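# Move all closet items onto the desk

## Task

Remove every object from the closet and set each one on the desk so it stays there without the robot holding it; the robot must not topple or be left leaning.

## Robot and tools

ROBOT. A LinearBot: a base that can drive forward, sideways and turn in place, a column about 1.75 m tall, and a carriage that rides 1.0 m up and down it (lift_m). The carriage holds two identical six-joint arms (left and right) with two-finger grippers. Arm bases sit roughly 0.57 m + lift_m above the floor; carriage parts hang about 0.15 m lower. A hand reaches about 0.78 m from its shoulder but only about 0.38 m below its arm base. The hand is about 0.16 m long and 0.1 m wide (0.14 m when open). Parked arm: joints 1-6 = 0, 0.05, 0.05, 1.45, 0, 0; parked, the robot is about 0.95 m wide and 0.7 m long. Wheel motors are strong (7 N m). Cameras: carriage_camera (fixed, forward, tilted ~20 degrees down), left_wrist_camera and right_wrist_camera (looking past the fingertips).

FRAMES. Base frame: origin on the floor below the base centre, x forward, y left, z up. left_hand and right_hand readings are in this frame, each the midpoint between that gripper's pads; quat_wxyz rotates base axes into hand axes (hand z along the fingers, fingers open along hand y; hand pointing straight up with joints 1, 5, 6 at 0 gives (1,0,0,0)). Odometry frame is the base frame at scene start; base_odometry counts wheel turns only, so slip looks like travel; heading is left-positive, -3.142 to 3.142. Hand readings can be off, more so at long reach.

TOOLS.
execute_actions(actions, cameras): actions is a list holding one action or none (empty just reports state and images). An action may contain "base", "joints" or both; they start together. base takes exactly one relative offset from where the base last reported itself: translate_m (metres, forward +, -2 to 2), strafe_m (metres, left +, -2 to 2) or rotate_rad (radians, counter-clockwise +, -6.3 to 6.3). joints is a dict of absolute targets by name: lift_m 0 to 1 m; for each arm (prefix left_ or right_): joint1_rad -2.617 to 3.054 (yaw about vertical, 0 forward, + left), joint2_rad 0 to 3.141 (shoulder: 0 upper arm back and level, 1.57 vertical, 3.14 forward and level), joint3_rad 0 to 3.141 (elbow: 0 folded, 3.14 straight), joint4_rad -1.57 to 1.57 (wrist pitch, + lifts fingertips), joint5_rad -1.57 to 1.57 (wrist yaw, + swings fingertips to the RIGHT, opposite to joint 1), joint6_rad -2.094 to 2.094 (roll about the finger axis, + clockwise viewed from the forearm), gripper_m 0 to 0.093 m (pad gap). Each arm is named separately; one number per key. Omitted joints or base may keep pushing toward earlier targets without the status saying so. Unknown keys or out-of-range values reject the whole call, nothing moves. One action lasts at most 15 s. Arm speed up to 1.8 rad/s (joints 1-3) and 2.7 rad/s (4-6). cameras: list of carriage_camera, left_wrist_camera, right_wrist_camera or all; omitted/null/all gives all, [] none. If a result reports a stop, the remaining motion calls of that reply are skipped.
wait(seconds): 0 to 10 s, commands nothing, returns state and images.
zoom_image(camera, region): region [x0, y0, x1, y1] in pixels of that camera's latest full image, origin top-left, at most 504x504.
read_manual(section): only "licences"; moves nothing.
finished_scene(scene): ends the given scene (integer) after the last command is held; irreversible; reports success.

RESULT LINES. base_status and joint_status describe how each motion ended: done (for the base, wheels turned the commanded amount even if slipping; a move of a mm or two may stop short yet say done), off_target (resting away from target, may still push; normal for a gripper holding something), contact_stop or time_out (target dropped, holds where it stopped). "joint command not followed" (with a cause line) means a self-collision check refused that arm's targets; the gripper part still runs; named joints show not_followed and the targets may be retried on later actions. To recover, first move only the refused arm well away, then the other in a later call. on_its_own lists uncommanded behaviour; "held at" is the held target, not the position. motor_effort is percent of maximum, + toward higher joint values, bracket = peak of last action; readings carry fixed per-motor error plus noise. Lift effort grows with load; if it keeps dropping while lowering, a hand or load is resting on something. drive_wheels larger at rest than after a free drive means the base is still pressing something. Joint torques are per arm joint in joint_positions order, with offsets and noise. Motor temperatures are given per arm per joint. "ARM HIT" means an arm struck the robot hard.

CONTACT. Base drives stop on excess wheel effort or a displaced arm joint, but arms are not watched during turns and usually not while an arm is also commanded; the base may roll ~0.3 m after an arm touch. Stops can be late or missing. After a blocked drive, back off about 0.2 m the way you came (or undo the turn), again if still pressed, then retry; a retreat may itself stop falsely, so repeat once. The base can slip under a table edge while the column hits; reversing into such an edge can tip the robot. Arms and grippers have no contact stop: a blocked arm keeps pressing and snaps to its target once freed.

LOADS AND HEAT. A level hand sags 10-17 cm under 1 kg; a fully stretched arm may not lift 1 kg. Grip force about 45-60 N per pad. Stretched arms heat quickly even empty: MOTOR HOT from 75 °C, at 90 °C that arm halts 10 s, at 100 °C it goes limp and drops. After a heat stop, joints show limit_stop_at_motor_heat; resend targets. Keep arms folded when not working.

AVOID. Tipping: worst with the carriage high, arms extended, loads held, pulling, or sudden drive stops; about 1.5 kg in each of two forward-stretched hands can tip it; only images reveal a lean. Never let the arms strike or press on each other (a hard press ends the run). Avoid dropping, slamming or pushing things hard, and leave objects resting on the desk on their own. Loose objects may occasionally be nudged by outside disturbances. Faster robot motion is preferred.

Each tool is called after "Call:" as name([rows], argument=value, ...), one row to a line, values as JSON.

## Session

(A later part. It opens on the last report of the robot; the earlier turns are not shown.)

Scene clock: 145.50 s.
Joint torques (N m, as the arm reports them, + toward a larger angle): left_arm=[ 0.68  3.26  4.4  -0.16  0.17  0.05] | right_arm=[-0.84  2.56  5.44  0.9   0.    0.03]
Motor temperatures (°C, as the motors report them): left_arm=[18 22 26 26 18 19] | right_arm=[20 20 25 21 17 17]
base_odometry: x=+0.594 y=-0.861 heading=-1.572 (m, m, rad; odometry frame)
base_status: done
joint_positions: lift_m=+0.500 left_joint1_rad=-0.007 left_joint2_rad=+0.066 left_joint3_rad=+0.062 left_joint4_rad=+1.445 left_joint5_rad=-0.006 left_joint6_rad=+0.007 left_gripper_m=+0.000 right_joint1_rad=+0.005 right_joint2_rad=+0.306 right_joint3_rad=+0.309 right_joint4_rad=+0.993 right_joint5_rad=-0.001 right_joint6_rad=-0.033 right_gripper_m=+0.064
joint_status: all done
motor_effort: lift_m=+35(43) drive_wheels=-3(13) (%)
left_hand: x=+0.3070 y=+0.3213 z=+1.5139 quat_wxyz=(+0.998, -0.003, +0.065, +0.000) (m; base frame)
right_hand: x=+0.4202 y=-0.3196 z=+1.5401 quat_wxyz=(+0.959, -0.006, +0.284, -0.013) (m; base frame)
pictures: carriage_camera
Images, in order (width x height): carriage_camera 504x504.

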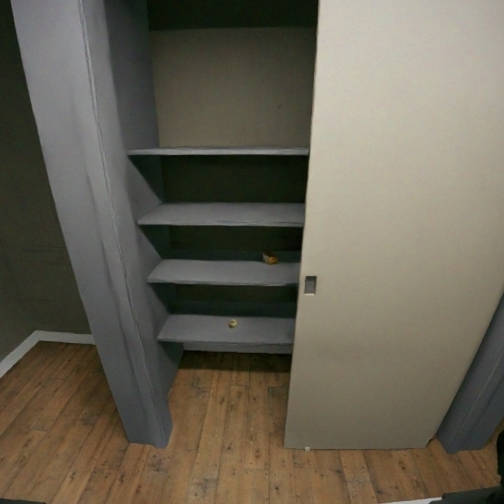

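Call:
zoom_image(camera="carriage_camera", region=[150,220,320,360])

Region (150, 220, 320, 360) of carriage_camera's 504x504 image, scaled by 2.965, with more detail than that image has; it fills the top 415 rows of this view, and the rest is white.

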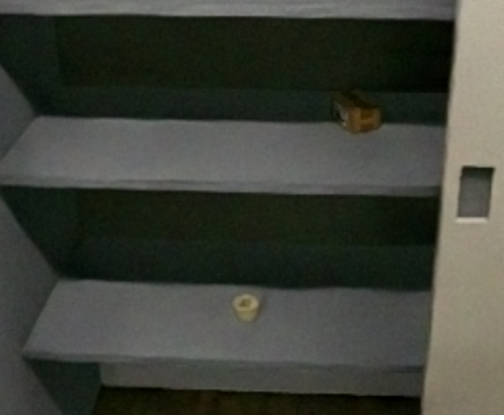

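Call:
execute_actions([
  {"base":{"strafe_m":-0.33},"joints":{"lift_m":0.13,"left_joint1_rad":-0.08,"left_joint2_rad":2.0,"left_joint3_rad":1.3,"left_joint4_rad":0.55,"left_gripper_m":0.093}},
], cameras=["carriage_camera","left_wrist_camera"])

Scene clock: 149.40 s.
Joint torques (N m, as the arm reports them, + toward a larger angle): left_arm=[ -0.23 -15.81   8.02   2.33   0.13   0.05] | right_arm=[-0.85  2.56  5.43  0.91  0.    0.03]
Motor temperatures (°C, as the motors report them): left_arm=[18 22 26 25 18 19] | right_arm=[20 20 25 21 17 17]
base_odometry: x=+0.264 y=-0.861 heading=-1.572 (m, m, rad; odometry frame)
base_status: done
joint_positions: lift_m=+0.130 left_joint1_rad=-0.079 left_joint2_rad=+2.018 left_joint3_rad=+1.287 left_joint4_rad=+0.535 left_joint5_rad=-0.004 left_joint6_rad=+0.008 left_gripper_m=+0.093 right_joint1_rad=+0.005 right_joint2_rad=+0.306 right_joint3_rad=+0.309 right_joint4_rad=+0.993 right_joint5_rad=+0.000 right_joint6_rad=-0.033 right_gripper_m=+0.064
joint_status: all done
motor_effort: lift_m=+37(35) drive_wheels=-1(14) (%)
left_hand: x=+0.8693 y=+0.2742 z=+0.8948 quat_wxyz=(+0.634, +0.032, +0.772, -0.021) (m; base frame)
right_hand: x=+0.4200 y=-0.3197 z=+1.1701 quat_wxyz=(+0.959, -0.006, +0.283, -0.013) (m; base frame)
pictures: carriage_camera, left_wrist_camera
Images, in order (width x height): carriage_camera 504x504, left_wrist_camera 504x504.

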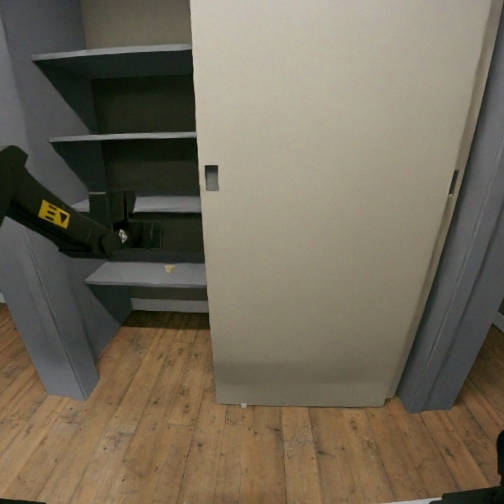

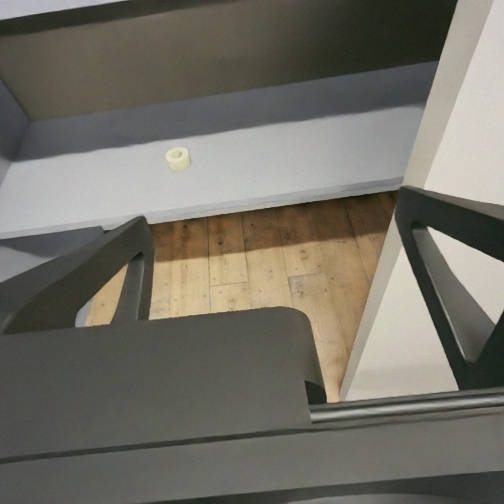

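Call:
execute_actions([
  {"base":{"strafe_m":0.14},"joints":{"lift_m":0.23}},
], cameras=[])

Call:
execute_actions([
  {"base":{"translate_m":0.25}},
], cameras=["carriage_camera","left_wrist_camera"])

Scene clock: 152.17 s.
Joint torques (N m, as the arm reports them, + toward a larger angle): left_arm=[ -0.01 -15.25   7.95   2.21   0.11   0.05] | right_arm=[-0.85  2.61  5.39  0.9   0.    0.03]
Motor temperatures (°C, as the motors report them): left_arm=[18 24 27 26 18 19] | right_arm=[20 20 25 21 17 17]
base_odometry: x=+0.403 y=-0.861 heading=-1.573 (m, m, rad; odometry frame)
base_status: done
joint_positions: lift_m=+0.230 left_joint1_rad=-0.079 left_joint2_rad=+2.012 left_joint3_rad=+1.287 left_joint4_rad=+0.548 left_joint5_rad=-0.004 left_joint6_rad=+0.008 left_gripper_m=+0.093 right_joint1_rad=+0.005 right_joint2_rad=+0.306 right_joint3_rad=+0.309 right_joint4_rad=+0.994 right_joint5_rad=+0.000 right_joint6_rad=-0.033 right_gripper_m=+0.064
joint_status: all done
motor_effort: lift_m=+39(45) drive_wheels=+1(12) (%)
left_hand: x=+0.8694 y=+0.2740 z=+1.0017 quat_wxyz=(+0.642, +0.032, +0.766, -0.021) (m; base frame)
right_hand: x=+0.4199 y=-0.3197 z=+1.2703 quat_wxyz=(+0.959, -0.006, +0.283, -0.013) (m; base frame)
pictures: none
No camera images: the call's "cameras" was empty. Leave "cameras" out to get every camera's image.

Scene clock: 154.47 s.
Joint torques (N m, as the arm reports them, + toward a larger angle): left_arm=[  0.01 -15.33   8.03   2.19   0.11   0.05] | right_arm=[-0.82  2.56  5.46  0.91  0.    0.03]
Motor temperatures (°C, as the motors report them): left_arm=[18 25 27 26 17 19] | right_arm=[20 20 25 21 17 17]
base_odometry: x=+0.403 y=-1.111 heading=-1.572 (m, m, rad; odometry frame)
base_status: done
joint_positions: lift_m=+0.230 left_joint1_rad=-0.079 left_joint2_rad=+2.012 left_joint3_rad=+1.287 left_joint4_rad=+0.547 left_joint5_rad=-0.004 left_joint6_rad=+0.008 left_gripper_m=+0.093 right_joint1_rad=+0.005 right_joint2_rad=+0.306 right_joint3_rad=+0.309 right_joint4_rad=+0.993 right_joint5_rad=+0.000 right_joint6_rad=-0.033 right_gripper_m=+0.064
joint_status: not commanded
motor_effort: lift_m=+37(36) drive_wheels=-9(12) (%)
left_hand: x=+0.8693 y=+0.2740 z=+1.0014 quat_wxyz=(+0.641, +0.032, +0.766, -0.021) (m; base frame)
right_hand: x=+0.4201 y=-0.3197 z=+1.2702 quat_wxyz=(+0.959, -0.006, +0.283, -0.013) (m; base frame)
pictures: carriage_camera, left_wrist_camera
Images, in order (width x height): carriage_camera 504x504, left_wrist_camera 504x504.

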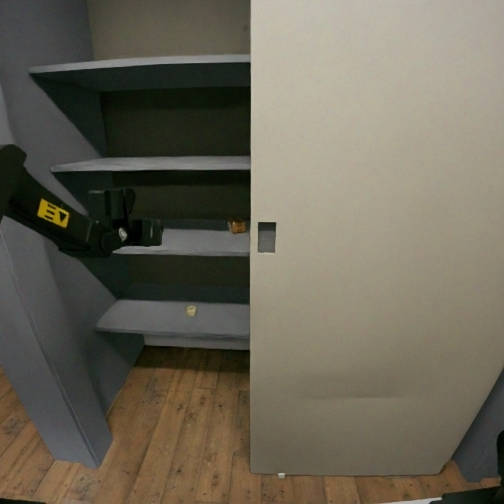

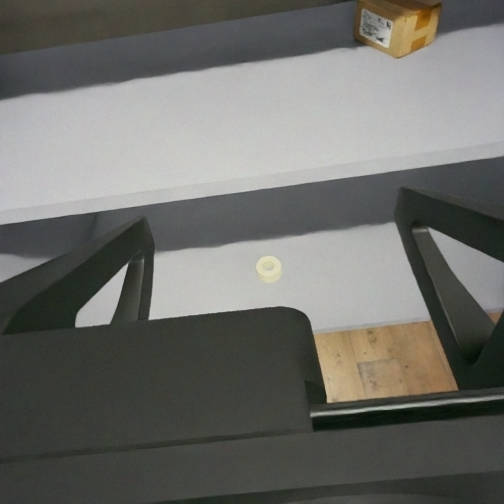

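Call:
execute_actions([
  {"base":{"strafe_m":-0.12},"joints":{"lift_m":0.21,"left_joint1_rad":-0.15,"left_joint2_rad":2.5,"left_joint3_rad":2.2,"left_joint4_rad":0.1,"right_joint2_rad":0.05,"right_joint3_rad":0.05,"right_joint4_rad":1.45}},
], cameras=["carriage_camera","left_wrist_camera"])

Call:
execute_actions([
  {"base":{"translate_m":0.15}},
], cameras=["carriage_camera","left_wrist_camera"])

Scene clock: 157.60 s.
Joint torques (N m, as the arm reports them, + toward a larger angle): left_arm=[  0.27 -19.85   8.12   2.16   0.1    0.05] | right_arm=[-0.86  3.93  4.4  -0.11  0.    0.03]
Motor temperatures (°C, as the motors report them): left_arm=[18 27 27 26 17 19] | right_arm=[20 20 25 21 17 17]
base_odometry: x=+0.283 y=-1.111 heading=-1.572 (m, m, rad; odometry frame)
base_status: done
joint_positions: lift_m=+0.210 left_joint1_rad=-0.153 left_joint2_rad=+2.504 left_joint3_rad=+2.194 left_joint4_rad=+0.102 left_joint5_rad=-0.003 left_joint6_rad=+0.008 left_gripper_m=+0.093 right_joint1_rad=+0.005 right_joint2_rad=+0.057 right_joint3_rad=+0.064 right_joint4_rad=+1.440 right_joint5_rad=-0.001 right_joint6_rad=-0.033 right_gripper_m=+0.064
joint_status: all done
motor_effort: lift_m=+35(34) drive_wheels=-3(16) (%)
left_hand: x=+0.9892 y=+0.2109 z=+0.9924 quat_wxyz=(+0.628, +0.061, +0.774, -0.045) (m; base frame)
right_hand: x=+0.3045 y=-0.3202 z=+1.2244 quat_wxyz=(+0.998, -0.002, +0.062, -0.014) (m; base frame)
pictures: carriage_camera, left_wrist_camera
Images, in order (width x height): carriage_camera 504x504, left_wrist_camera 504x504.

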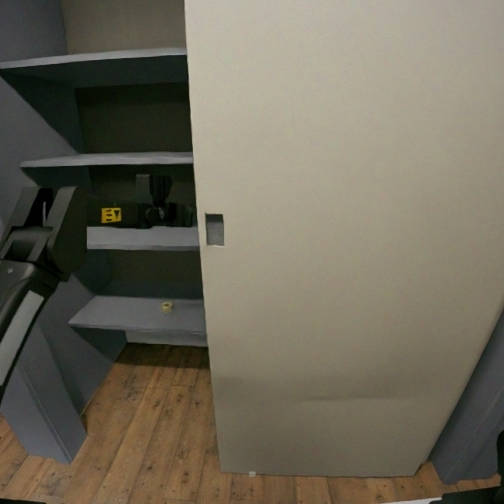

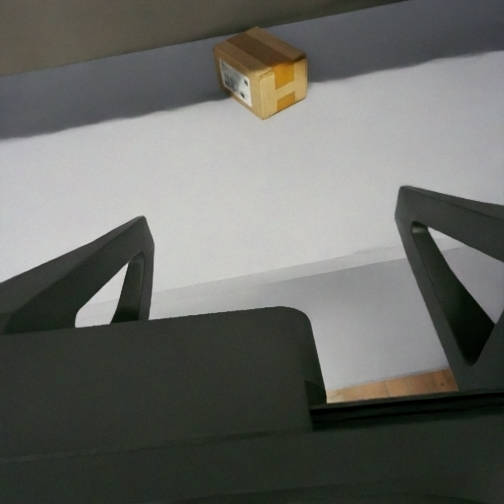

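Scene clock: 159.43 s.
Joint torques (N m, as the arm reports them, + toward a larger angle): left_arm=[  0.3  -19.86   8.1    2.23   0.1    0.05] | right_arm=[-0.85  3.96  4.3  -0.13  0.    0.03]
Motor temperatures (°C, as the motors report them): left_arm=[18 29 27 26 17 19] | right_arm=[20 20 24 21 17 17]
base_odometry: x=+0.283 y=-1.261 heading=-1.572 (m, m, rad; odometry frame)
base_status: done
joint_positions: lift_m=+0.210 left_joint1_rad=-0.153 left_joint2_rad=+2.504 left_joint3_rad=+2.194 left_joint4_rad=+0.097 left_joint5_rad=-0.003 left_joint6_rad=+0.008 left_gripper_m=+0.093 right_joint1_rad=+0.005 right_joint2_rad=+0.057 right_joint3_rad=+0.064 right_joint4_rad=+1.442 right_joint5_rad=-0.001 right_joint6_rad=-0.033 right_gripper_m=+0.064
joint_status: not commanded
motor_effort: lift_m=+34(34) drive_wheels=-4(14) (%)
left_hand: x=+0.9890 y=+0.2109 z=+0.9912 quat_wxyz=(+0.626, +0.061, +0.776, -0.044) (m; base frame)
right_hand: x=+0.3042 y=-0.3202 z=+1.2244 quat_wxyz=(+0.998, -0.002, +0.061, -0.014) (m; base frame)
pictures: carriage_camera, left_wrist_camera
Images, in order (width x height): carriage_camera 504x504, left_wrist_camera 504x504.

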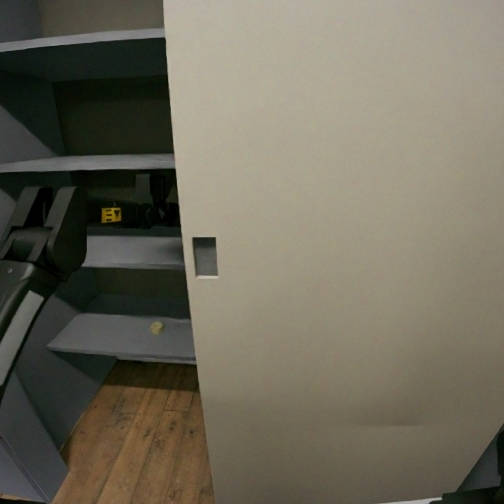

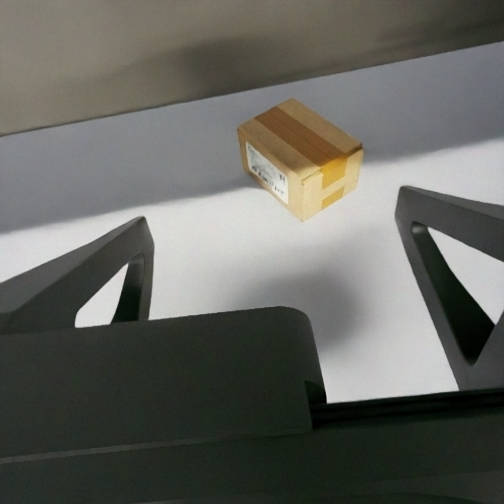

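Call:
execute_actions([
  {"base":{"translate_m":0.09},"joints":{"left_joint1_rad":-0.22,"lift_m":0.18}},
], cameras=["carriage_camera","left_wrist_camera"])

Scene clock: 162.00 s.
Joint torques (N m, as the arm reports them, + toward a larger angle): left_arm=[  0.61 -20.24   7.96   2.23   0.08   0.04] | right_arm=[-0.84  3.99  4.55 -0.18  0.    0.03]
Motor temperatures (°C, as the motors report them): left_arm=[18 31 27 26 17 19] | right_arm=[20 20 24 20 17 17]
base_odometry: x=+0.282 y=-1.351 heading=-1.573 (m, m, rad; odometry frame)
base_status: done
joint_positions: lift_m=+0.180 left_joint1_rad=-0.227 left_joint2_rad=+2.509 left_joint3_rad=+2.194 left_joint4_rad=+0.096 left_joint5_rad=-0.001 left_joint6_rad=+0.008 left_gripper_m=+0.093 right_joint1_rad=+0.005 right_joint2_rad=+0.057 right_joint3_rad=+0.061 right_joint4_rad=+1.444 right_joint5_rad=-0.001 right_joint6_rad=-0.033 right_gripper_m=+0.064
joint_status: all done
motor_effort: lift_m=+36(38) drive_wheels=-6(16) (%)
left_hand: x=+0.9791 y=+0.1574 z=+0.9574 quat_wxyz=(+0.622, +0.091, +0.775, -0.068) (m; base frame)
right_hand: x=+0.3044 y=-0.3202 z=+1.1937 quat_wxyz=(+0.998, -0.002, +0.061, -0.014) (m; base frame)
pictures: carriage_camera, left_wrist_camera
Images, in order (width x height): carriage_camera 504x504, left_wrist_camera 504x504.

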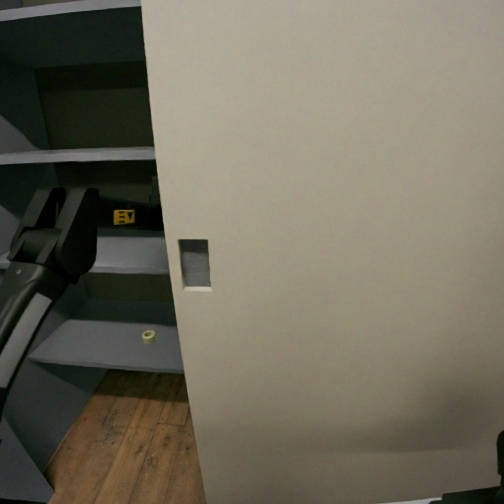

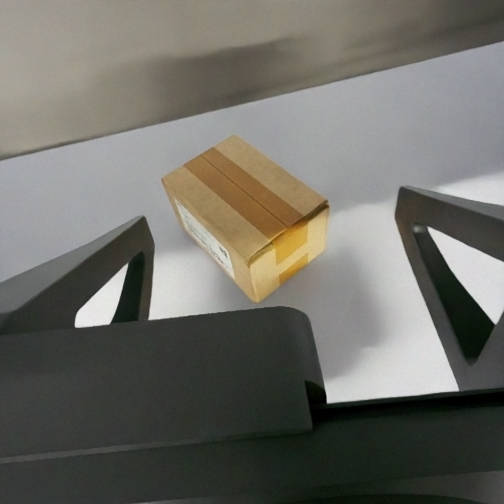

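Call:
execute_actions([
  {"joints":{"left_joint1_rad":-0.3,"left_joint5_rad":-0.55}},
], cameras=["left_wrist_camera"])

Call:
execute_actions([
  {"base":{"translate_m":0.06},"joints":{"lift_m":0.15}},
], cameras=["left_wrist_camera"])

Scene clock: 163.67 s.
Joint torques (N m, as the arm reports them, + toward a larger angle): left_arm=[  0.52 -20.15   7.93   2.09  -0.11   0.03] | right_arm=[-0.85  3.96  4.57 -0.17  0.    0.03]
Motor temperatures (°C, as the motors report them): left_arm=[18 32 27 26 17 19] | right_arm=[20 20 24 20 17 17]
base_odometry: x=+0.282 y=-1.351 heading=-1.573 (m, m, rad; odometry frame)
base_status: not commanded
joint_positions: lift_m=+0.180 left_joint1_rad=-0.306 left_joint2_rad=+2.509 left_joint3_rad=+2.194 left_joint4_rad=+0.096 left_joint5_rad=-0.543 left_joint6_rad=+0.008 left_gripper_m=+0.093 right_joint1_rad=+0.005 right_joint2_rad=+0.057 right_joint3_rad=+0.061 right_joint4_rad=+1.444 right_joint5_rad=-0.001 right_joint6_rad=-0.033 right_gripper_m=+0.064
joint_status: all done
motor_effort: lift_m=+37(36) drive_wheels=-4(3) (%)
left_hand: x=+0.9678 y=+0.1939 z=+0.9628 quat_wxyz=(+0.627, -0.048, +0.769, +0.117) (m; base frame)
right_hand: x=+0.3044 y=-0.3202 z=+1.1937 quat_wxyz=(+0.998, -0.002, +0.061, -0.014) (m; base frame)
pictures: left_wrist_camera
Images, in order (width x height): left_wrist_camera 504x504.

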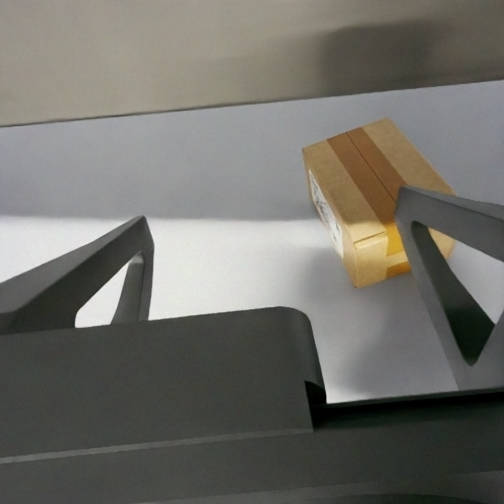

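Scene clock: 164.93 s.
Joint torques (N m, as the arm reports them, + toward a larger angle): left_arm=[  0.41 -19.92   7.99   2.18  -0.08   0.03] | right_arm=[-0.82  3.99  4.56 -0.2   0.    0.03]
Motor temperatures (°C, as the motors report them): left_arm=[18 33 27 26 17 19] | right_arm=[20 20 24 20 17 17]
base_odometry: x=+0.282 y=-1.411 heading=-1.573 (m, m, rad; odometry frame)
base_status: done
joint_positions: lift_m=+0.150 left_joint1_rad=-0.306 left_joint2_rad=+2.508 left_joint3_rad=+2.194 left_joint4_rad=+0.096 left_joint5_rad=-0.544 left_joint6_rad=+0.008 left_gripper_m=+0.093 right_joint1_rad=+0.005 right_joint2_rad=+0.057 right_joint3_rad=+0.061 right_joint4_rad=+1.446 right_joint5_rad=+0.000 right_joint6_rad=-0.033 right_gripper_m=+0.064
joint_status: all done
motor_effort: lift_m=+36(39) drive_wheels=-3(17) (%)
left_hand: x=+0.9677 y=+0.1947 z=+0.9333 quat_wxyz=(+0.627, -0.049, +0.768, +0.118) (m; base frame)
right_hand: x=+0.3039 y=-0.3203 z=+1.1637 quat_wxyz=(+0.998, -0.001, +0.060, -0.014) (m; base frame)
pictures: left_wrist_camera
Images, in order (width x height): left_wrist_camera 504x504.

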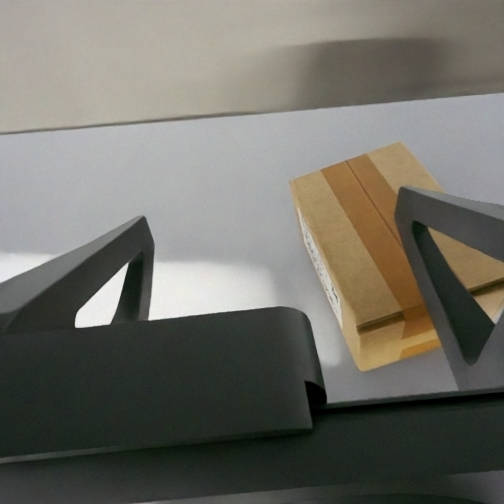

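Call:
execute_actions([
  {"joints":{"left_joint1_rad":-0.39}},
], cameras=["left_wrist_camera"])

Scene clock: 166.23 s.
Joint torques (N m, as the arm reports them, + toward a larger angle): left_arm=[  0.59 -20.09   7.98   2.12  -0.06   0.03] | right_arm=[-0.83  3.94  4.58 -0.2   0.    0.03]
Motor temperatures (°C, as the motors report them): left_arm=[18 34 28 26 17 19] | right_arm=[20 19 24 20 17 17]
base_odometry: x=+0.282 y=-1.411 heading=-1.573 (m, m, rad; odometry frame)
base_status: not commanded
joint_positions: lift_m=+0.150 left_joint1_rad=-0.398 left_joint2_rad=+2.508 left_joint3_rad=+2.194 left_joint4_rad=+0.096 left_joint5_rad=-0.548 left_joint6_rad=+0.008 left_gripper_m=+0.093 right_joint1_rad=+0.005 right_joint2_rad=+0.057 right_joint3_rad=+0.061 right_joint4_rad=+1.446 right_joint5_rad=+0.000 right_joint6_rad=-0.033 right_gripper_m=+0.064
joint_status: all done
motor_effort: lift_m=+35(37) drive_wheels=-4(4) (%)
left_hand: x=+0.9531 y=+0.1318 z=+0.9334 quat_wxyz=(+0.632, -0.014, +0.770, +0.090) (m; base frame)
right_hand: x=+0.3039 y=-0.3203 z=+1.1637 quat_wxyz=(+0.998, -0.001, +0.060, -0.014) (m; base frame)
pictures: left_wrist_camera
Images, in order (width x height): left_wrist_camera 504x504.

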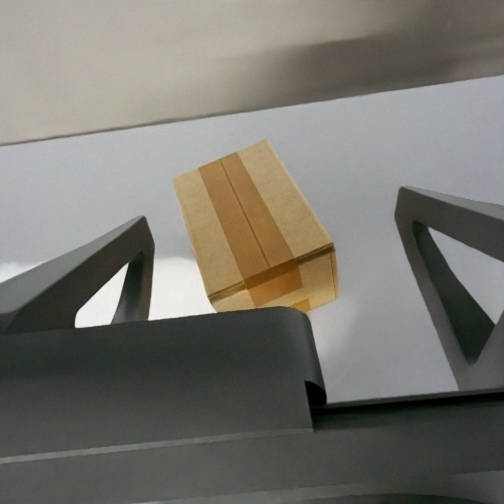

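Centered. Lower.

Call:
execute_actions([
  {"joints":{"lift_m":0.10}},
], cameras=["left_wrist_camera"])

Scene clock: 167.30 s.
Joint torques (N m, as the arm reports them, + toward a larger angle): left_arm=[  0.59 -20.38   7.88   2.06  -0.05   0.08] | right_arm=[-0.85  3.93  4.51 -0.21  0.01  0.03]
Motor temperatures (°C, as the motors report them): left_arm=[18 35 28 26 17 19] | right_arm=[20 19 24 20 17 17]
base_odometry: x=+0.282 y=-1.411 heading=-1.573 (m, m, rad; odometry frame)
base_status: not commanded
joint_positions: lift_m=+0.100 left_joint1_rad=-0.398 left_joint2_rad=+2.509 left_joint3_rad=+2.194 left_joint4_rad=+0.100 left_joint5_rad=-0.548 left_joint6_rad=+0.005 left_gripper_m=+0.093 right_joint1_rad=+0.005 right_joint2_rad=+0.057 right_joint3_rad=+0.061 right_joint4_rad=+1.446 right_joint5_rad=-0.001 right_joint6_rad=-0.033 right_gripper_m=+0.064
joint_status: all done
motor_effort: lift_m=+35(37) drive_wheels=-2(3) (%)
left_hand: x=+0.9534 y=+0.1318 z=+0.8836 quat_wxyz=(+0.633, -0.016, +0.769, +0.089) (m; base frame)
right_hand: x=+0.3039 y=-0.3202 z=+1.1138 quat_wxyz=(+0.998, -0.001, +0.060, -0.014) (m; base frame)
pictures: left_wrist_camera
Images, in order (width x height): left_wrist_camera 504x504.

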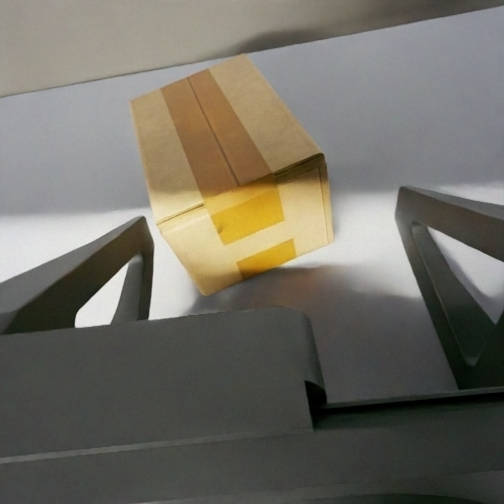

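Call:
execute_actions([
  {"base":{"translate_m":0.05},"joints":{"left_joint1_rad":-0.37}},
], cameras=["left_wrist_camera","carriage_camera"])

Scene clock: 168.83 s.
Joint torques (N m, as the arm reports them, + toward a larger angle): left_arm=[  0.62 -20.21   7.79   2.01  -0.05   0.03] | right_arm=[-0.83  3.96  4.55 -0.23  0.    0.03]
Motor temperatures (°C, as the motors report them): left_arm=[18 36 28 26 17 19] | right_arm=[20 19 24 20 17 17]
base_odometry: x=+0.282 y=-1.461 heading=-1.574 (m, m, rad; odometry frame)
base_status: done
joint_positions: lift_m=+0.100 left_joint1_rad=-0.377 left_joint2_rad=+2.509 left_joint3_rad=+2.194 left_joint4_rad=+0.102 left_joint5_rad=-0.548 left_joint6_rad=+0.006 left_gripper_m=+0.093 right_joint1_rad=+0.005 right_joint2_rad=+0.057 right_joint3_rad=+0.061 right_joint4_rad=+1.448 right_joint5_rad=-0.001 right_joint6_rad=-0.033 right_gripper_m=+0.064
joint_status: all done
motor_effort: lift_m=+32(34) drive_wheels=-4(16) (%)
left_hand: x=+0.9573 y=+0.1461 z=+0.8841 quat_wxyz=(+0.633, -0.024, +0.768, +0.096) (m; base frame)
right_hand: x=+0.3035 y=-0.3202 z=+1.1139 quat_wxyz=(+0.998, -0.001, +0.059, -0.014) (m; base frame)
pictures: carriage_camera, left_wrist_camera
Images, in order (width x height): carriage_camera 504x504, left_wrist_camera 504x504.

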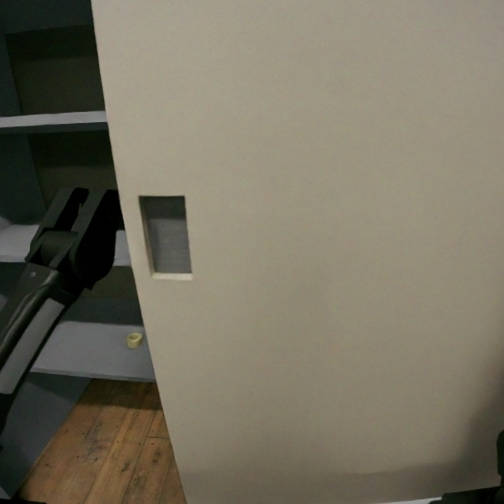

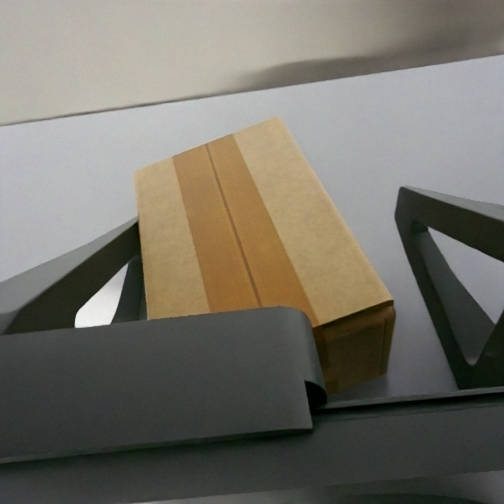

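Call:
execute_actions([
  {"joints":{"left_gripper_m":0.03}},
], cameras=["left_wrist_camera"])

Call:
execute_actions([
  {"joints":{"lift_m":0.14,"left_joint1_rad":-0.28,"left_gripper_m":0.03}},
], cameras=["left_wrist_camera"])

Scene clock: 169.80 s.
Joint torques (N m, as the arm reports them, + toward a larger angle): left_arm=[  0.57 -20.17   7.94   2.05  -0.04   0.04] | right_arm=[-0.85  3.98  4.54 -0.22  0.01  0.02]
Motor temperatures (°C, as the motors report them): left_arm=[18 37 28 26 17 19] | right_arm=[20 19 24 20 17 17]
base_odometry: x=+0.282 y=-1.461 heading=-1.574 (m, m, rad; odometry frame)
base_status: not commanded
joint_positions: lift_m=+0.100 left_joint1_rad=-0.377 left_joint2_rad=+2.509 left_joint3_rad=+2.194 left_joint4_rad=+0.102 left_joint5_rad=-0.549 left_joint6_rad=+0.007 left_gripper_m=+0.060 right_joint1_rad=+0.005 right_joint2_rad=+0.057 right_joint3_rad=+0.061 right_joint4_rad=+1.448 right_joint5_rad=-0.001 right_joint6_rad=-0.033 right_gripper_m=+0.064
joint_status: left_gripper_m off_target (ended at +0.060, target +0.030)
motor_effort: lift_m=+36(40) drive_wheels=-1(4) (%)
left_hand: x=+0.9573 y=+0.1462 z=+0.8842 quat_wxyz=(+0.633, -0.024, +0.768, +0.096) (m; base frame)
right_hand: x=+0.3035 y=-0.3202 z=+1.1139 quat_wxyz=(+0.998, -0.001, +0.059, -0.014) (m; base frame)
pictures: left_wrist_camera
Images, in order (width x height): left_wrist_camera 504x504.

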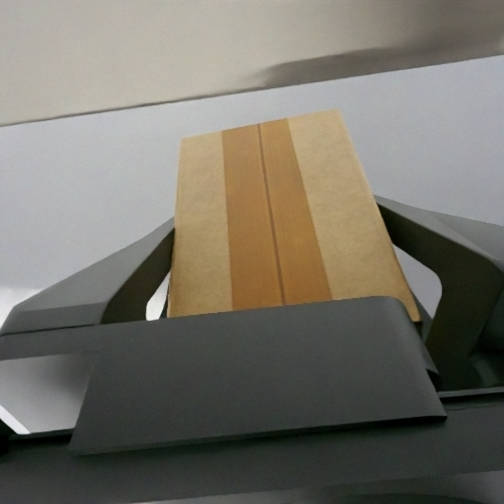

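Scene clock: 170.73 s.
Joint torques (N m, as the arm reports them, + toward a larger angle): left_arm=[ -0.43 -20.17   7.98   2.21  -0.04   0.03] | right_arm=[-0.87  3.91  4.57 -0.23  0.    0.03]
Motor temperatures (°C, as the motors report them): left_arm=[18 37 28 26 17 19] | right_arm=[20 19 24 20 17 17]
base_odometry: x=+0.282 y=-1.461 heading=-1.574 (m, m, rad; odometry frame)
base_status: not commanded
joint_positions: lift_m=+0.140 left_joint1_rad=-0.273 left_joint2_rad=+2.507 left_joint3_rad=+2.194 left_joint4_rad=+0.083 left_joint5_rad=-0.550 left_joint6_rad=+0.008 left_gripper_m=+0.060 right_joint1_rad=+0.005 right_joint2_rad=+0.057 right_joint3_rad=+0.061 right_joint4_rad=+1.448 right_joint5_rad=-0.001 right_joint6_rad=-0.033 right_gripper_m=+0.064
joint_status: left_gripper_m off_target (ended at +0.060, target +0.030); the others done
motor_effort: lift_m=+39(42) drive_wheels=+2(3) (%)
left_hand: x=+0.9705 y=+0.2185 z=+0.9210 quat_wxyz=(+0.620, -0.061, +0.771, +0.132) (m; base frame)
right_hand: x=+0.3036 y=-0.3202 z=+1.1539 quat_wxyz=(+0.998, -0.001, +0.059, -0.014) (m; base frame)
pictures: left_wrist_camera
Images, in order (width x height): left_wrist_camera 504x504.

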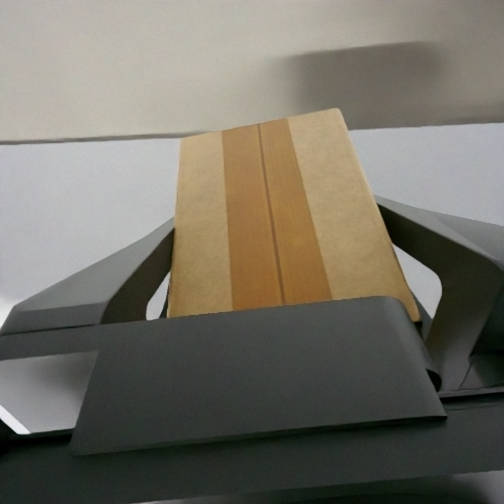

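Call:
execute_actions([
  {"base":{"translate_m":-0.7}},
], cameras=[])

Call:
execute_actions([
  {"base":{"rotate_rad":3.14},"joints":{"lift_m":0.5,"left_joint1_rad":0,"left_joint2_rad":0.6,"left_joint3_rad":0.6,"left_joint4_rad":0.3,"left_joint5_rad":0,"left_gripper_m":0.03}},
], cameras=["carriage_camera"])

Call:
execute_actions([
  {"base":{"translate_m":1.5}},
], cameras=["carriage_camera"])

Scene clock: 175.13 s.
Joint torques (N m, as the arm reports them, + toward a larger angle): left_arm=[ -0.17 -20.02   7.88   2.25  -0.01   0.03] | right_arm=[-0.85  4.    4.58 -0.23  0.    0.03]
Motor temperatures (°C, as the motors report them): left_arm=[18 40 28 27 17 19] | right_arm=[20 19 24 20 17 17]
base_odometry: x=+0.284 y=-0.761 heading=-1.575 (m, m, rad; odometry frame)
base_status: done
joint_positions: lift_m=+0.140 left_joint1_rad=-0.276 left_joint2_rad=+2.507 left_joint3_rad=+2.194 left_joint4_rad=+0.078 left_joint5_rad=-0.550 left_joint6_rad=+0.008 left_gripper_m=+0.060 right_joint1_rad=+0.005 right_joint2_rad=+0.057 right_joint3_rad=+0.061 right_joint4_rad=+1.448 right_joint5_rad=+0.000 right_joint6_rad=-0.033 right_gripper_m=+0.064
joint_status: not commanded
motor_effort: lift_m=+35(34) drive_wheels=-5(28) (%)
left_hand: x=+0.9700 y=+0.2167 z=+0.9199 quat_wxyz=(+0.619, -0.059, +0.772, +0.132) (m; base frame)
right_hand: x=+0.3036 y=-0.3203 z=+1.1539 quat_wxyz=(+0.998, -0.001, +0.059, -0.014) (m; base frame)
pictures: none
No camera images: the call's "cameras" was empty. Leave "cameras" out to get every camera's image.

Scene clock: 179.40 s.
Joint torques (N m, as the arm reports them, + toward a larger angle): left_arm=[-0.08 -1.85  6.61  2.17  0.12  0.02] | right_arm=[-0.84  4.02  4.54 -0.23 -0.01  0.03]
Motor temperatures (°C, as the motors report them): left_arm=[18 39 28 27 17 19] | right_arm=[20 19 24 20 17 17]
base_odometry: x=+0.284 y=-0.761 heading=+1.565 (m, m, rad; odometry frame)
base_status: done
joint_positions: lift_m=+0.500 left_joint1_rad=+0.001 left_joint2_rad=+0.623 left_joint3_rad=+0.608 left_joint4_rad=+0.279 left_joint5_rad=-0.005 left_joint6_rad=+0.010 left_gripper_m=+0.060 right_joint1_rad=+0.005 right_joint2_rad=+0.056 right_joint3_rad=+0.061 right_joint4_rad=+1.448 right_joint5_rad=+0.000 right_joint6_rad=-0.033 right_gripper_m=+0.064
joint_status: left_gripper_m off_target (ended at +0.060, target +0.030); the others done
motor_effort: lift_m=+33(45) drive_wheels=+5(22) (%)
left_hand: x=+0.5623 y=+0.3217 z=+1.4678 quat_wxyz=(+0.794, +0.001, +0.608, +0.006) (m; base frame)
right_hand: x=+0.3034 y=-0.3204 z=+1.5138 quat_wxyz=(+0.998, -0.001, +0.059, -0.014) (m; base frame)
pictures: carriage_camera
Images, in order (width x height): carriage_camera 504x504.

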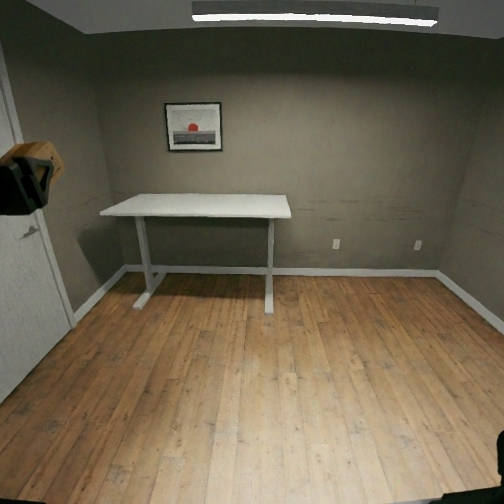

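Scene clock: 184.70 s.
Joint torques (N m, as the arm reports them, + toward a larger angle): left_arm=[-0.03 -2.04  6.59  2.14  0.12  0.03] | right_arm=[-0.84  4.    4.54 -0.23 -0.01  0.03]
Motor temperatures (°C, as the motors report them): left_arm=[18 37 28 27 17 19] | right_arm=[20 19 24 20 17 17]
base_odometry: x=+0.291 y=+0.739 heading=+1.566 (m, m, rad; odometry frame)
base_status: done
joint_positions: lift_m=+0.500 left_joint1_rad=+0.001 left_joint2_rad=+0.623 left_joint3_rad=+0.608 left_joint4_rad=+0.279 left_joint5_rad=-0.005 left_joint6_rad=+0.010 left_gripper_m=+0.060 right_joint1_rad=+0.005 right_joint2_rad=+0.056 right_joint3_rad=+0.061 right_joint4_rad=+1.448 right_joint5_rad=+0.000 right_joint6_rad=-0.033 right_gripper_m=+0.064
joint_status: not commanded
motor_effort: lift_m=+36(37) drive_wheels=-7(23) (%)
left_hand: x=+0.5623 y=+0.3217 z=+1.4677 quat_wxyz=(+0.794, +0.001, +0.608, +0.006) (m; base frame)
right_hand: x=+0.3033 y=-0.3204 z=+1.5139 quat_wxyz=(+0.998, -0.001, +0.059, -0.014) (m; base frame)
pictures: carriage_camera
Images, in order (width x height): carriage_camera 504x504.

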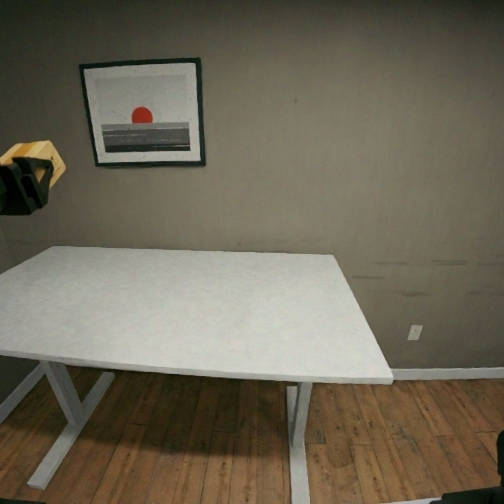

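Call:
execute_actions([
  {"base":{"strafe_m":0.3},"joints":{"lift_m":0.42,"left_joint2_rad":1.6,"left_joint3_rad":1.2,"left_joint4_rad":0.1,"right_joint2_rad":1.6,"right_joint3_rad":1.2,"right_joint4_rad":0.1,"left_gripper_m":0.03,"right_gripper_m":0.03}},
])

Scene clock: 188.40 s.
Joint torques (N m, as the arm reports them, + toward a larger angle): left_arm=[  0.09 -11.04   8.98   2.42   0.12   0.03] | right_arm=[ -0.78 -10.12   9.23   2.45  -0.02   0.03]
Motor temperatures (°C, as the motors report them): left_arm=[18 36 28 28 16 19] | right_arm=[20 19 24 20 17 17]
base_odometry: x=-0.009 y=+0.741 heading=+1.566 (m, m, rad; odometry frame)
base_status: done
joint_positions: lift_m=+0.420 left_joint1_rad=+0.001 left_joint2_rad=+1.609 left_joint3_rad=+1.180 left_joint4_rad=+0.071 left_joint5_rad=-0.005 left_joint6_rad=+0.010 left_gripper_m=+0.060 right_joint1_rad=+0.005 right_joint2_rad=+1.610 right_joint3_rad=+1.170 right_joint4_rad=+0.085 right_joint5_rad=+0.000 right_joint6_rad=-0.033 right_gripper_m=+0.064
joint_status: left_gripper_m off_target (ended at +0.060, target +0.030); right_gripper_m off_target (ended at +0.064, target +0.030); the others done
motor_effort: lift_m=+35(40) drive_wheels=-4(17) (%)
left_hand: x=+0.7814 y=+0.3219 z=+1.2437 quat_wxyz=(+0.570, +0.002, +0.822, +0.005) (m; base frame)
right_hand: x=+0.7813 y=-0.3180 z=+1.2418 quat_wxyz=(+0.571, -0.015, +0.821, -0.008) (m; base frame)
pictures: carriage_camera, left_wrist_camera, right_wrist_camera
Images, in order (width x height): carriage_camera 504x504, left_wrist_camera 504x504, right_wrist_camera 504x504.

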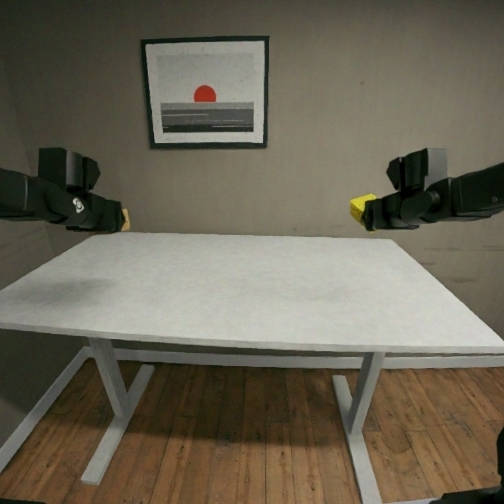

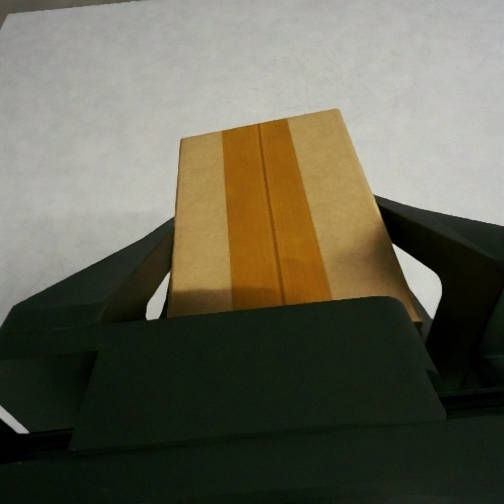

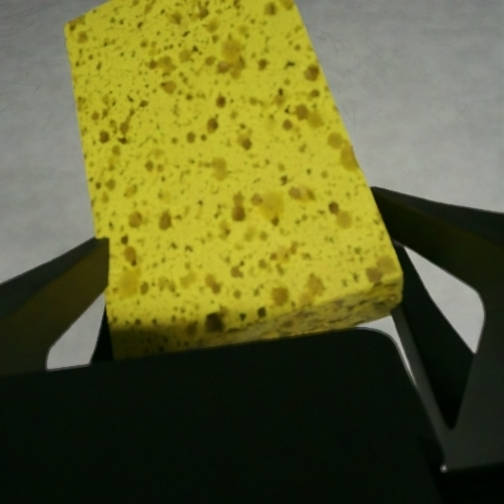

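Call:
execute_actions([
  {"base":{"translate_m":0.18},"joints":{"lift_m":0.3,"left_joint1_rad":-0.2,"right_joint1_rad":0.2}},
])

Scene clock: 190.87 s.
Joint torques (N m, as the arm reports them, + toward a larger angle): left_arm=[  0.47 -10.97   8.6    2.42   0.06   0.03] | right_arm=[-0.98 -9.78  8.4   2.44  0.01  0.03]
Motor temperatures (°C, as the motors report them): left_arm=[18 36 28 28 16 19] | right_arm=[20 20 25 21 17 17]
base_odometry: x=-0.008 y=+0.921 heading=+1.566 (m, m, rad; odometry frame)
base_status: done
joint_positions: lift_m=+0.300 left_joint1_rad=-0.208 left_joint2_rad=+1.609 left_joint3_rad=+1.185 left_joint4_rad=+0.073 left_joint5_rad=+0.003 left_joint6_rad=+0.010 left_gripper_m=+0.060 right_joint1_rad=+0.207 right_joint2_rad=+1.606 right_joint3_rad=+1.182 right_joint4_rad=+0.084 right_joint5_rad=-0.003 right_joint6_rad=-0.033 right_gripper_m=+0.064
joint_status: all done
motor_effort: lift_m=+39(37) drive_wheels=-3(15) (%)
left_hand: x=+0.7712 y=+0.2150 z=+1.1264 quat_wxyz=(+0.570, +0.090, +0.815, -0.058) (m; base frame)
right_hand: x=+0.7716 y=-0.2156 z=+1.1293 quat_wxyz=(+0.575, -0.098, +0.811, +0.051) (m; base frame)
pictures: carriage_camera, left_wrist_camera, right_wrist_camera
Images, in order (width x height): carriage_camera 504x504, left_wrist_camera 504x504, right_wrist_camera 504x504.

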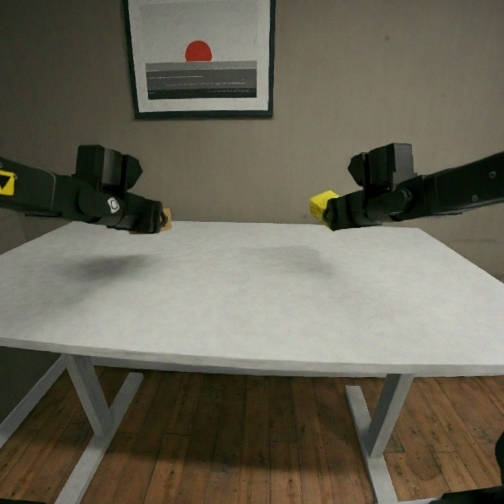

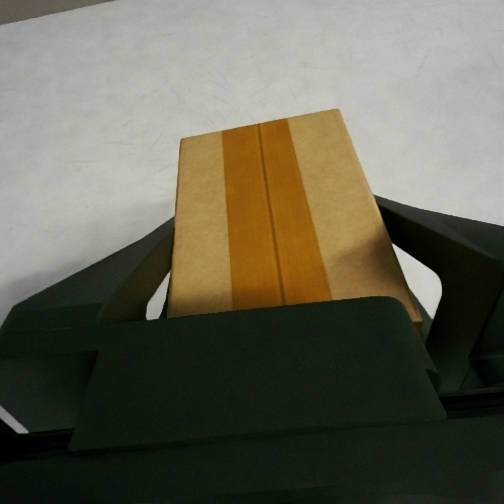

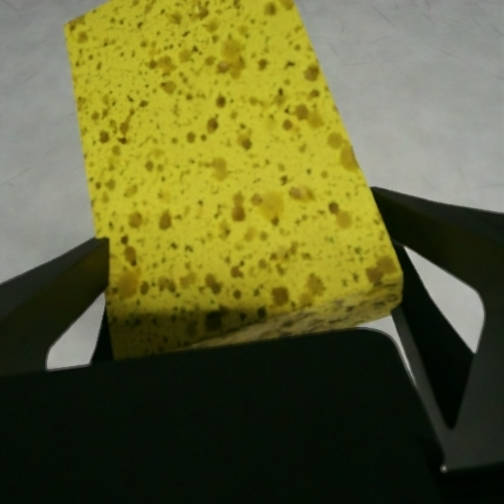

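Call:
execute_actions([
  {"joints":{"lift_m":0.19}},
])

Scene clock: 192.47 s.
Joint torques (N m, as the arm reports them, + toward a larger angle): left_arm=[  0.65 -11.09   8.78   2.44   0.03   0.03] | right_arm=[-0.94 -9.85  8.37  2.47  0.    0.03]
Motor temperatures (°C, as the motors report them): left_arm=[18 36 29 28 16 19] | right_arm=[20 20 25 21 17 17]
base_odometry: x=-0.008 y=+0.921 heading=+1.566 (m, m, rad; odometry frame)
base_status: not commanded
joint_positions: lift_m=+0.190 left_joint1_rad=-0.208 left_joint2_rad=+1.609 left_joint3_rad=+1.185 left_joint4_rad=+0.072 left_joint5_rad=+0.003 left_joint6_rad=+0.010 left_gripper_m=+0.060 right_joint1_rad=+0.207 right_joint2_rad=+1.606 right_joint3_rad=+1.182 right_joint4_rad=+0.085 right_joint5_rad=-0.003 right_joint6_rad=-0.033 right_gripper_m=+0.064
joint_status: all done
motor_effort: lift_m=+37(39) drive_wheels=+4(5) (%)
left_hand: x=+0.7711 y=+0.2150 z=+1.0162 quat_wxyz=(+0.569, +0.090, +0.815, -0.058) (m; base frame)
right_hand: x=+0.7716 y=-0.2156 z=+1.0196 quat_wxyz=(+0.575, -0.098, +0.810, +0.051) (m; base frame)
pictures: carriage_camera, left_wrist_camera, right_wrist_camera
Images, in order (width x height): carriage_camera 504x504, left_wrist_camera 504x504, right_wrist_camera 504x504.

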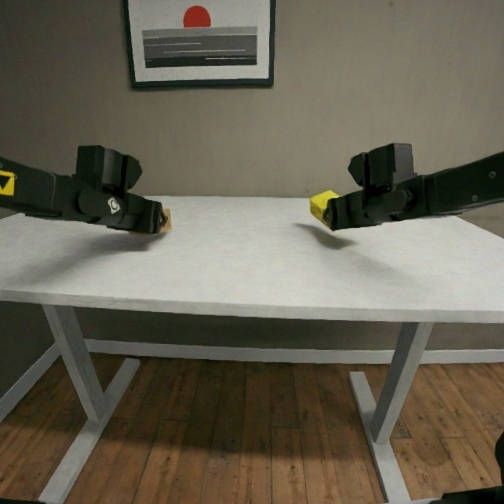

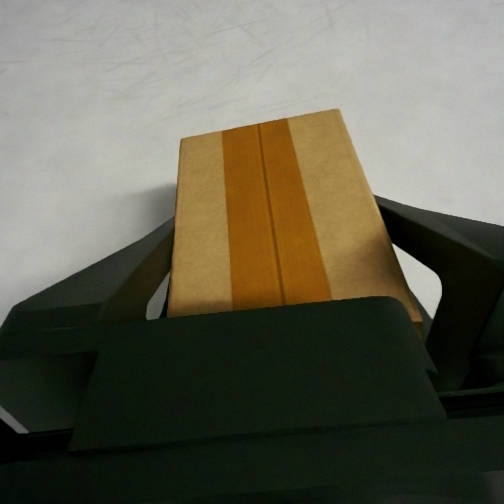

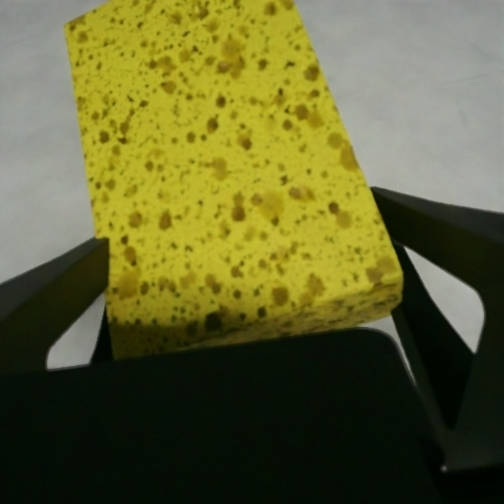

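Call:
execute_actions([
  {"joints":{"lift_m":0.155}},
], cameras=["carriage_camera"])

Scene clock: 193.57 s.
Joint torques (N m, as the arm reports them, + toward a larger angle): left_arm=[  0.63 -10.99   8.45   2.02   0.06  -0.01] | right_arm=[-0.95 -9.74  8.41  2.26  0.01  0.01]
Motor temperatures (°C, as the motors report them): left_arm=[18 36 29 28 16 19] | right_arm=[20 20 25 21 17 17]
base_odometry: x=-0.008 y=+0.921 heading=+1.566 (m, m, rad; odometry frame)
base_status: not commanded
joint_positions: lift_m=+0.155 left_joint1_rad=-0.208 left_joint2_rad=+1.609 left_joint3_rad=+1.187 left_joint4_rad=+0.110 left_joint5_rad=+0.002 left_joint6_rad=+0.014 left_gripper_m=+0.059 right_joint1_rad=+0.207 right_joint2_rad=+1.606 right_joint3_rad=+1.182 right_joint4_rad=+0.101 right_joint5_rad=-0.003 right_joint6_rad=-0.031 right_gripper_m=+0.064
joint_status: all done
motor_effort: lift_m=+33(39) drive_wheels=+7(5) (%)
left_hand: x=+0.7745 y=+0.2145 z=+0.9916 quat_wxyz=(+0.586, +0.090, +0.803, -0.058) (m; base frame)
right_hand: x=+0.7728 y=-0.2154 z=+0.9887 quat_wxyz=(+0.582, -0.097, +0.806, +0.052) (m; base frame)
pictures: carriage_camera
Images, in order (width x height): carriage_camera 504x504.

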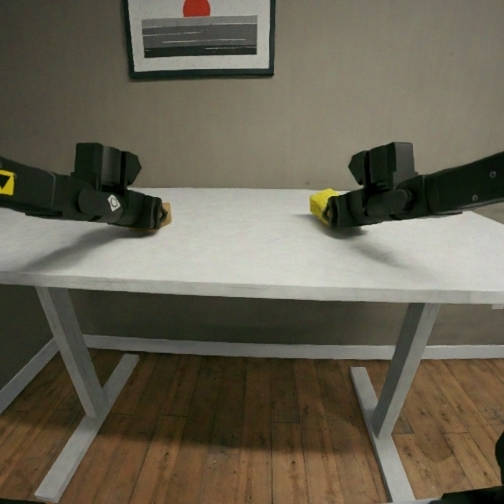

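Both touching. Release.

Call:
execute_actions([
  {"joints":{"lift_m":0.16,"left_gripper_m":0.093,"right_gripper_m":0.093}},
], cameras=[])

Call:
execute_actions([
  {"base":{"translate_m":-0.3}},
], cameras=["carriage_camera"])

Scene clock: 194.67 s.
Joint torques (N m, as the arm reports them, + toward a larger angle): left_arm=[  0.65 -11.08   8.45   2.12   0.04   0.  ] | right_arm=[-0.98 -9.71  8.38  2.31  0.    0.01]
Motor temperatures (°C, as the motors report them): left_arm=[18 36 29 28 16 19] | right_arm=[20 20 25 22 17 17]
base_odometry: x=-0.008 y=+0.921 heading=+1.566 (m, m, rad; odometry frame)
base_status: not commanded
joint_positions: lift_m=+0.160 left_joint1_rad=-0.208 left_joint2_rad=+1.609 left_joint3_rad=+1.187 left_joint4_rad=+0.100 left_joint5_rad=+0.002 left_joint6_rad=+0.014 left_gripper_m=+0.093 right_joint1_rad=+0.207 right_joint2_rad=+1.606 right_joint3_rad=+1.182 right_joint4_rad=+0.097 right_joint5_rad=-0.003 right_joint6_rad=-0.031 right_gripper_m=+0.093
joint_status: all done
motor_effort: lift_m=+37(44) drive_wheels=+7(10) (%)
left_hand: x=+0.7737 y=+0.2146 z=+0.9941 quat_wxyz=(+0.582, +0.090, +0.806, -0.057) (m; base frame)
right_hand: x=+0.7725 y=-0.2154 z=+0.9927 quat_wxyz=(+0.581, -0.097, +0.807, +0.052) (m; base frame)
pictures: none
No camera images: the call's "cameras" was empty. Leave "cameras" out to get every camera's image.

Scene clock: 197.23 s.
Joint torques (N m, as the arm reports them, + toward a larger angle): left_arm=[  0.6  -11.05   8.52   2.14   0.05   0.  ] | right_arm=[-0.91 -9.7   8.38  2.32  0.    0.01]
Motor temperatures (°C, as the motors report them): left_arm=[18 35 29 28 16 19] | right_arm=[20 21 26 22 17 17]
base_odometry: x=-0.010 y=+0.621 heading=+1.566 (m, m, rad; odometry frame)
base_status: done
joint_positions: lift_m=+0.160 left_joint1_rad=-0.208 left_joint2_rad=+1.609 left_joint3_rad=+1.187 left_joint4_rad=+0.098 left_joint5_rad=+0.002 left_joint6_rad=+0.014 left_gripper_m=+0.093 right_joint1_rad=+0.207 right_joint2_rad=+1.606 right_joint3_rad=+1.182 right_joint4_rad=+0.096 right_joint5_rad=-0.002 right_joint6_rad=-0.031 right_gripper_m=+0.093
joint_status: not commanded
motor_effort: lift_m=+36(37) drive_wheels=-3(21) (%)
left_hand: x=+0.7735 y=+0.2147 z=+0.9935 quat_wxyz=(+0.581, +0.090, +0.807, -0.057) (m; base frame)
right_hand: x=+0.7724 y=-0.2155 z=+0.9924 quat_wxyz=(+0.580, -0.097, +0.807, +0.052) (m; base frame)
pictures: carriage_camera
Images, in order (width x height): carriage_camera 504x504.

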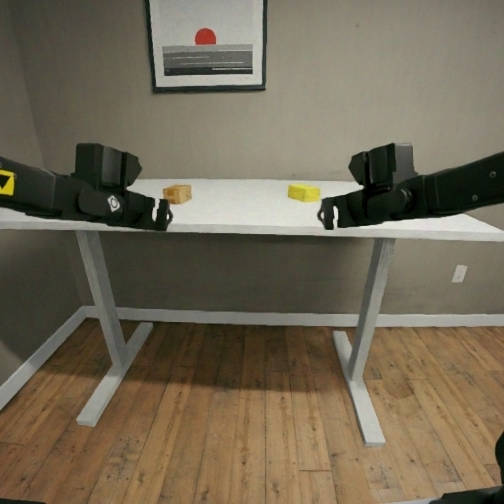

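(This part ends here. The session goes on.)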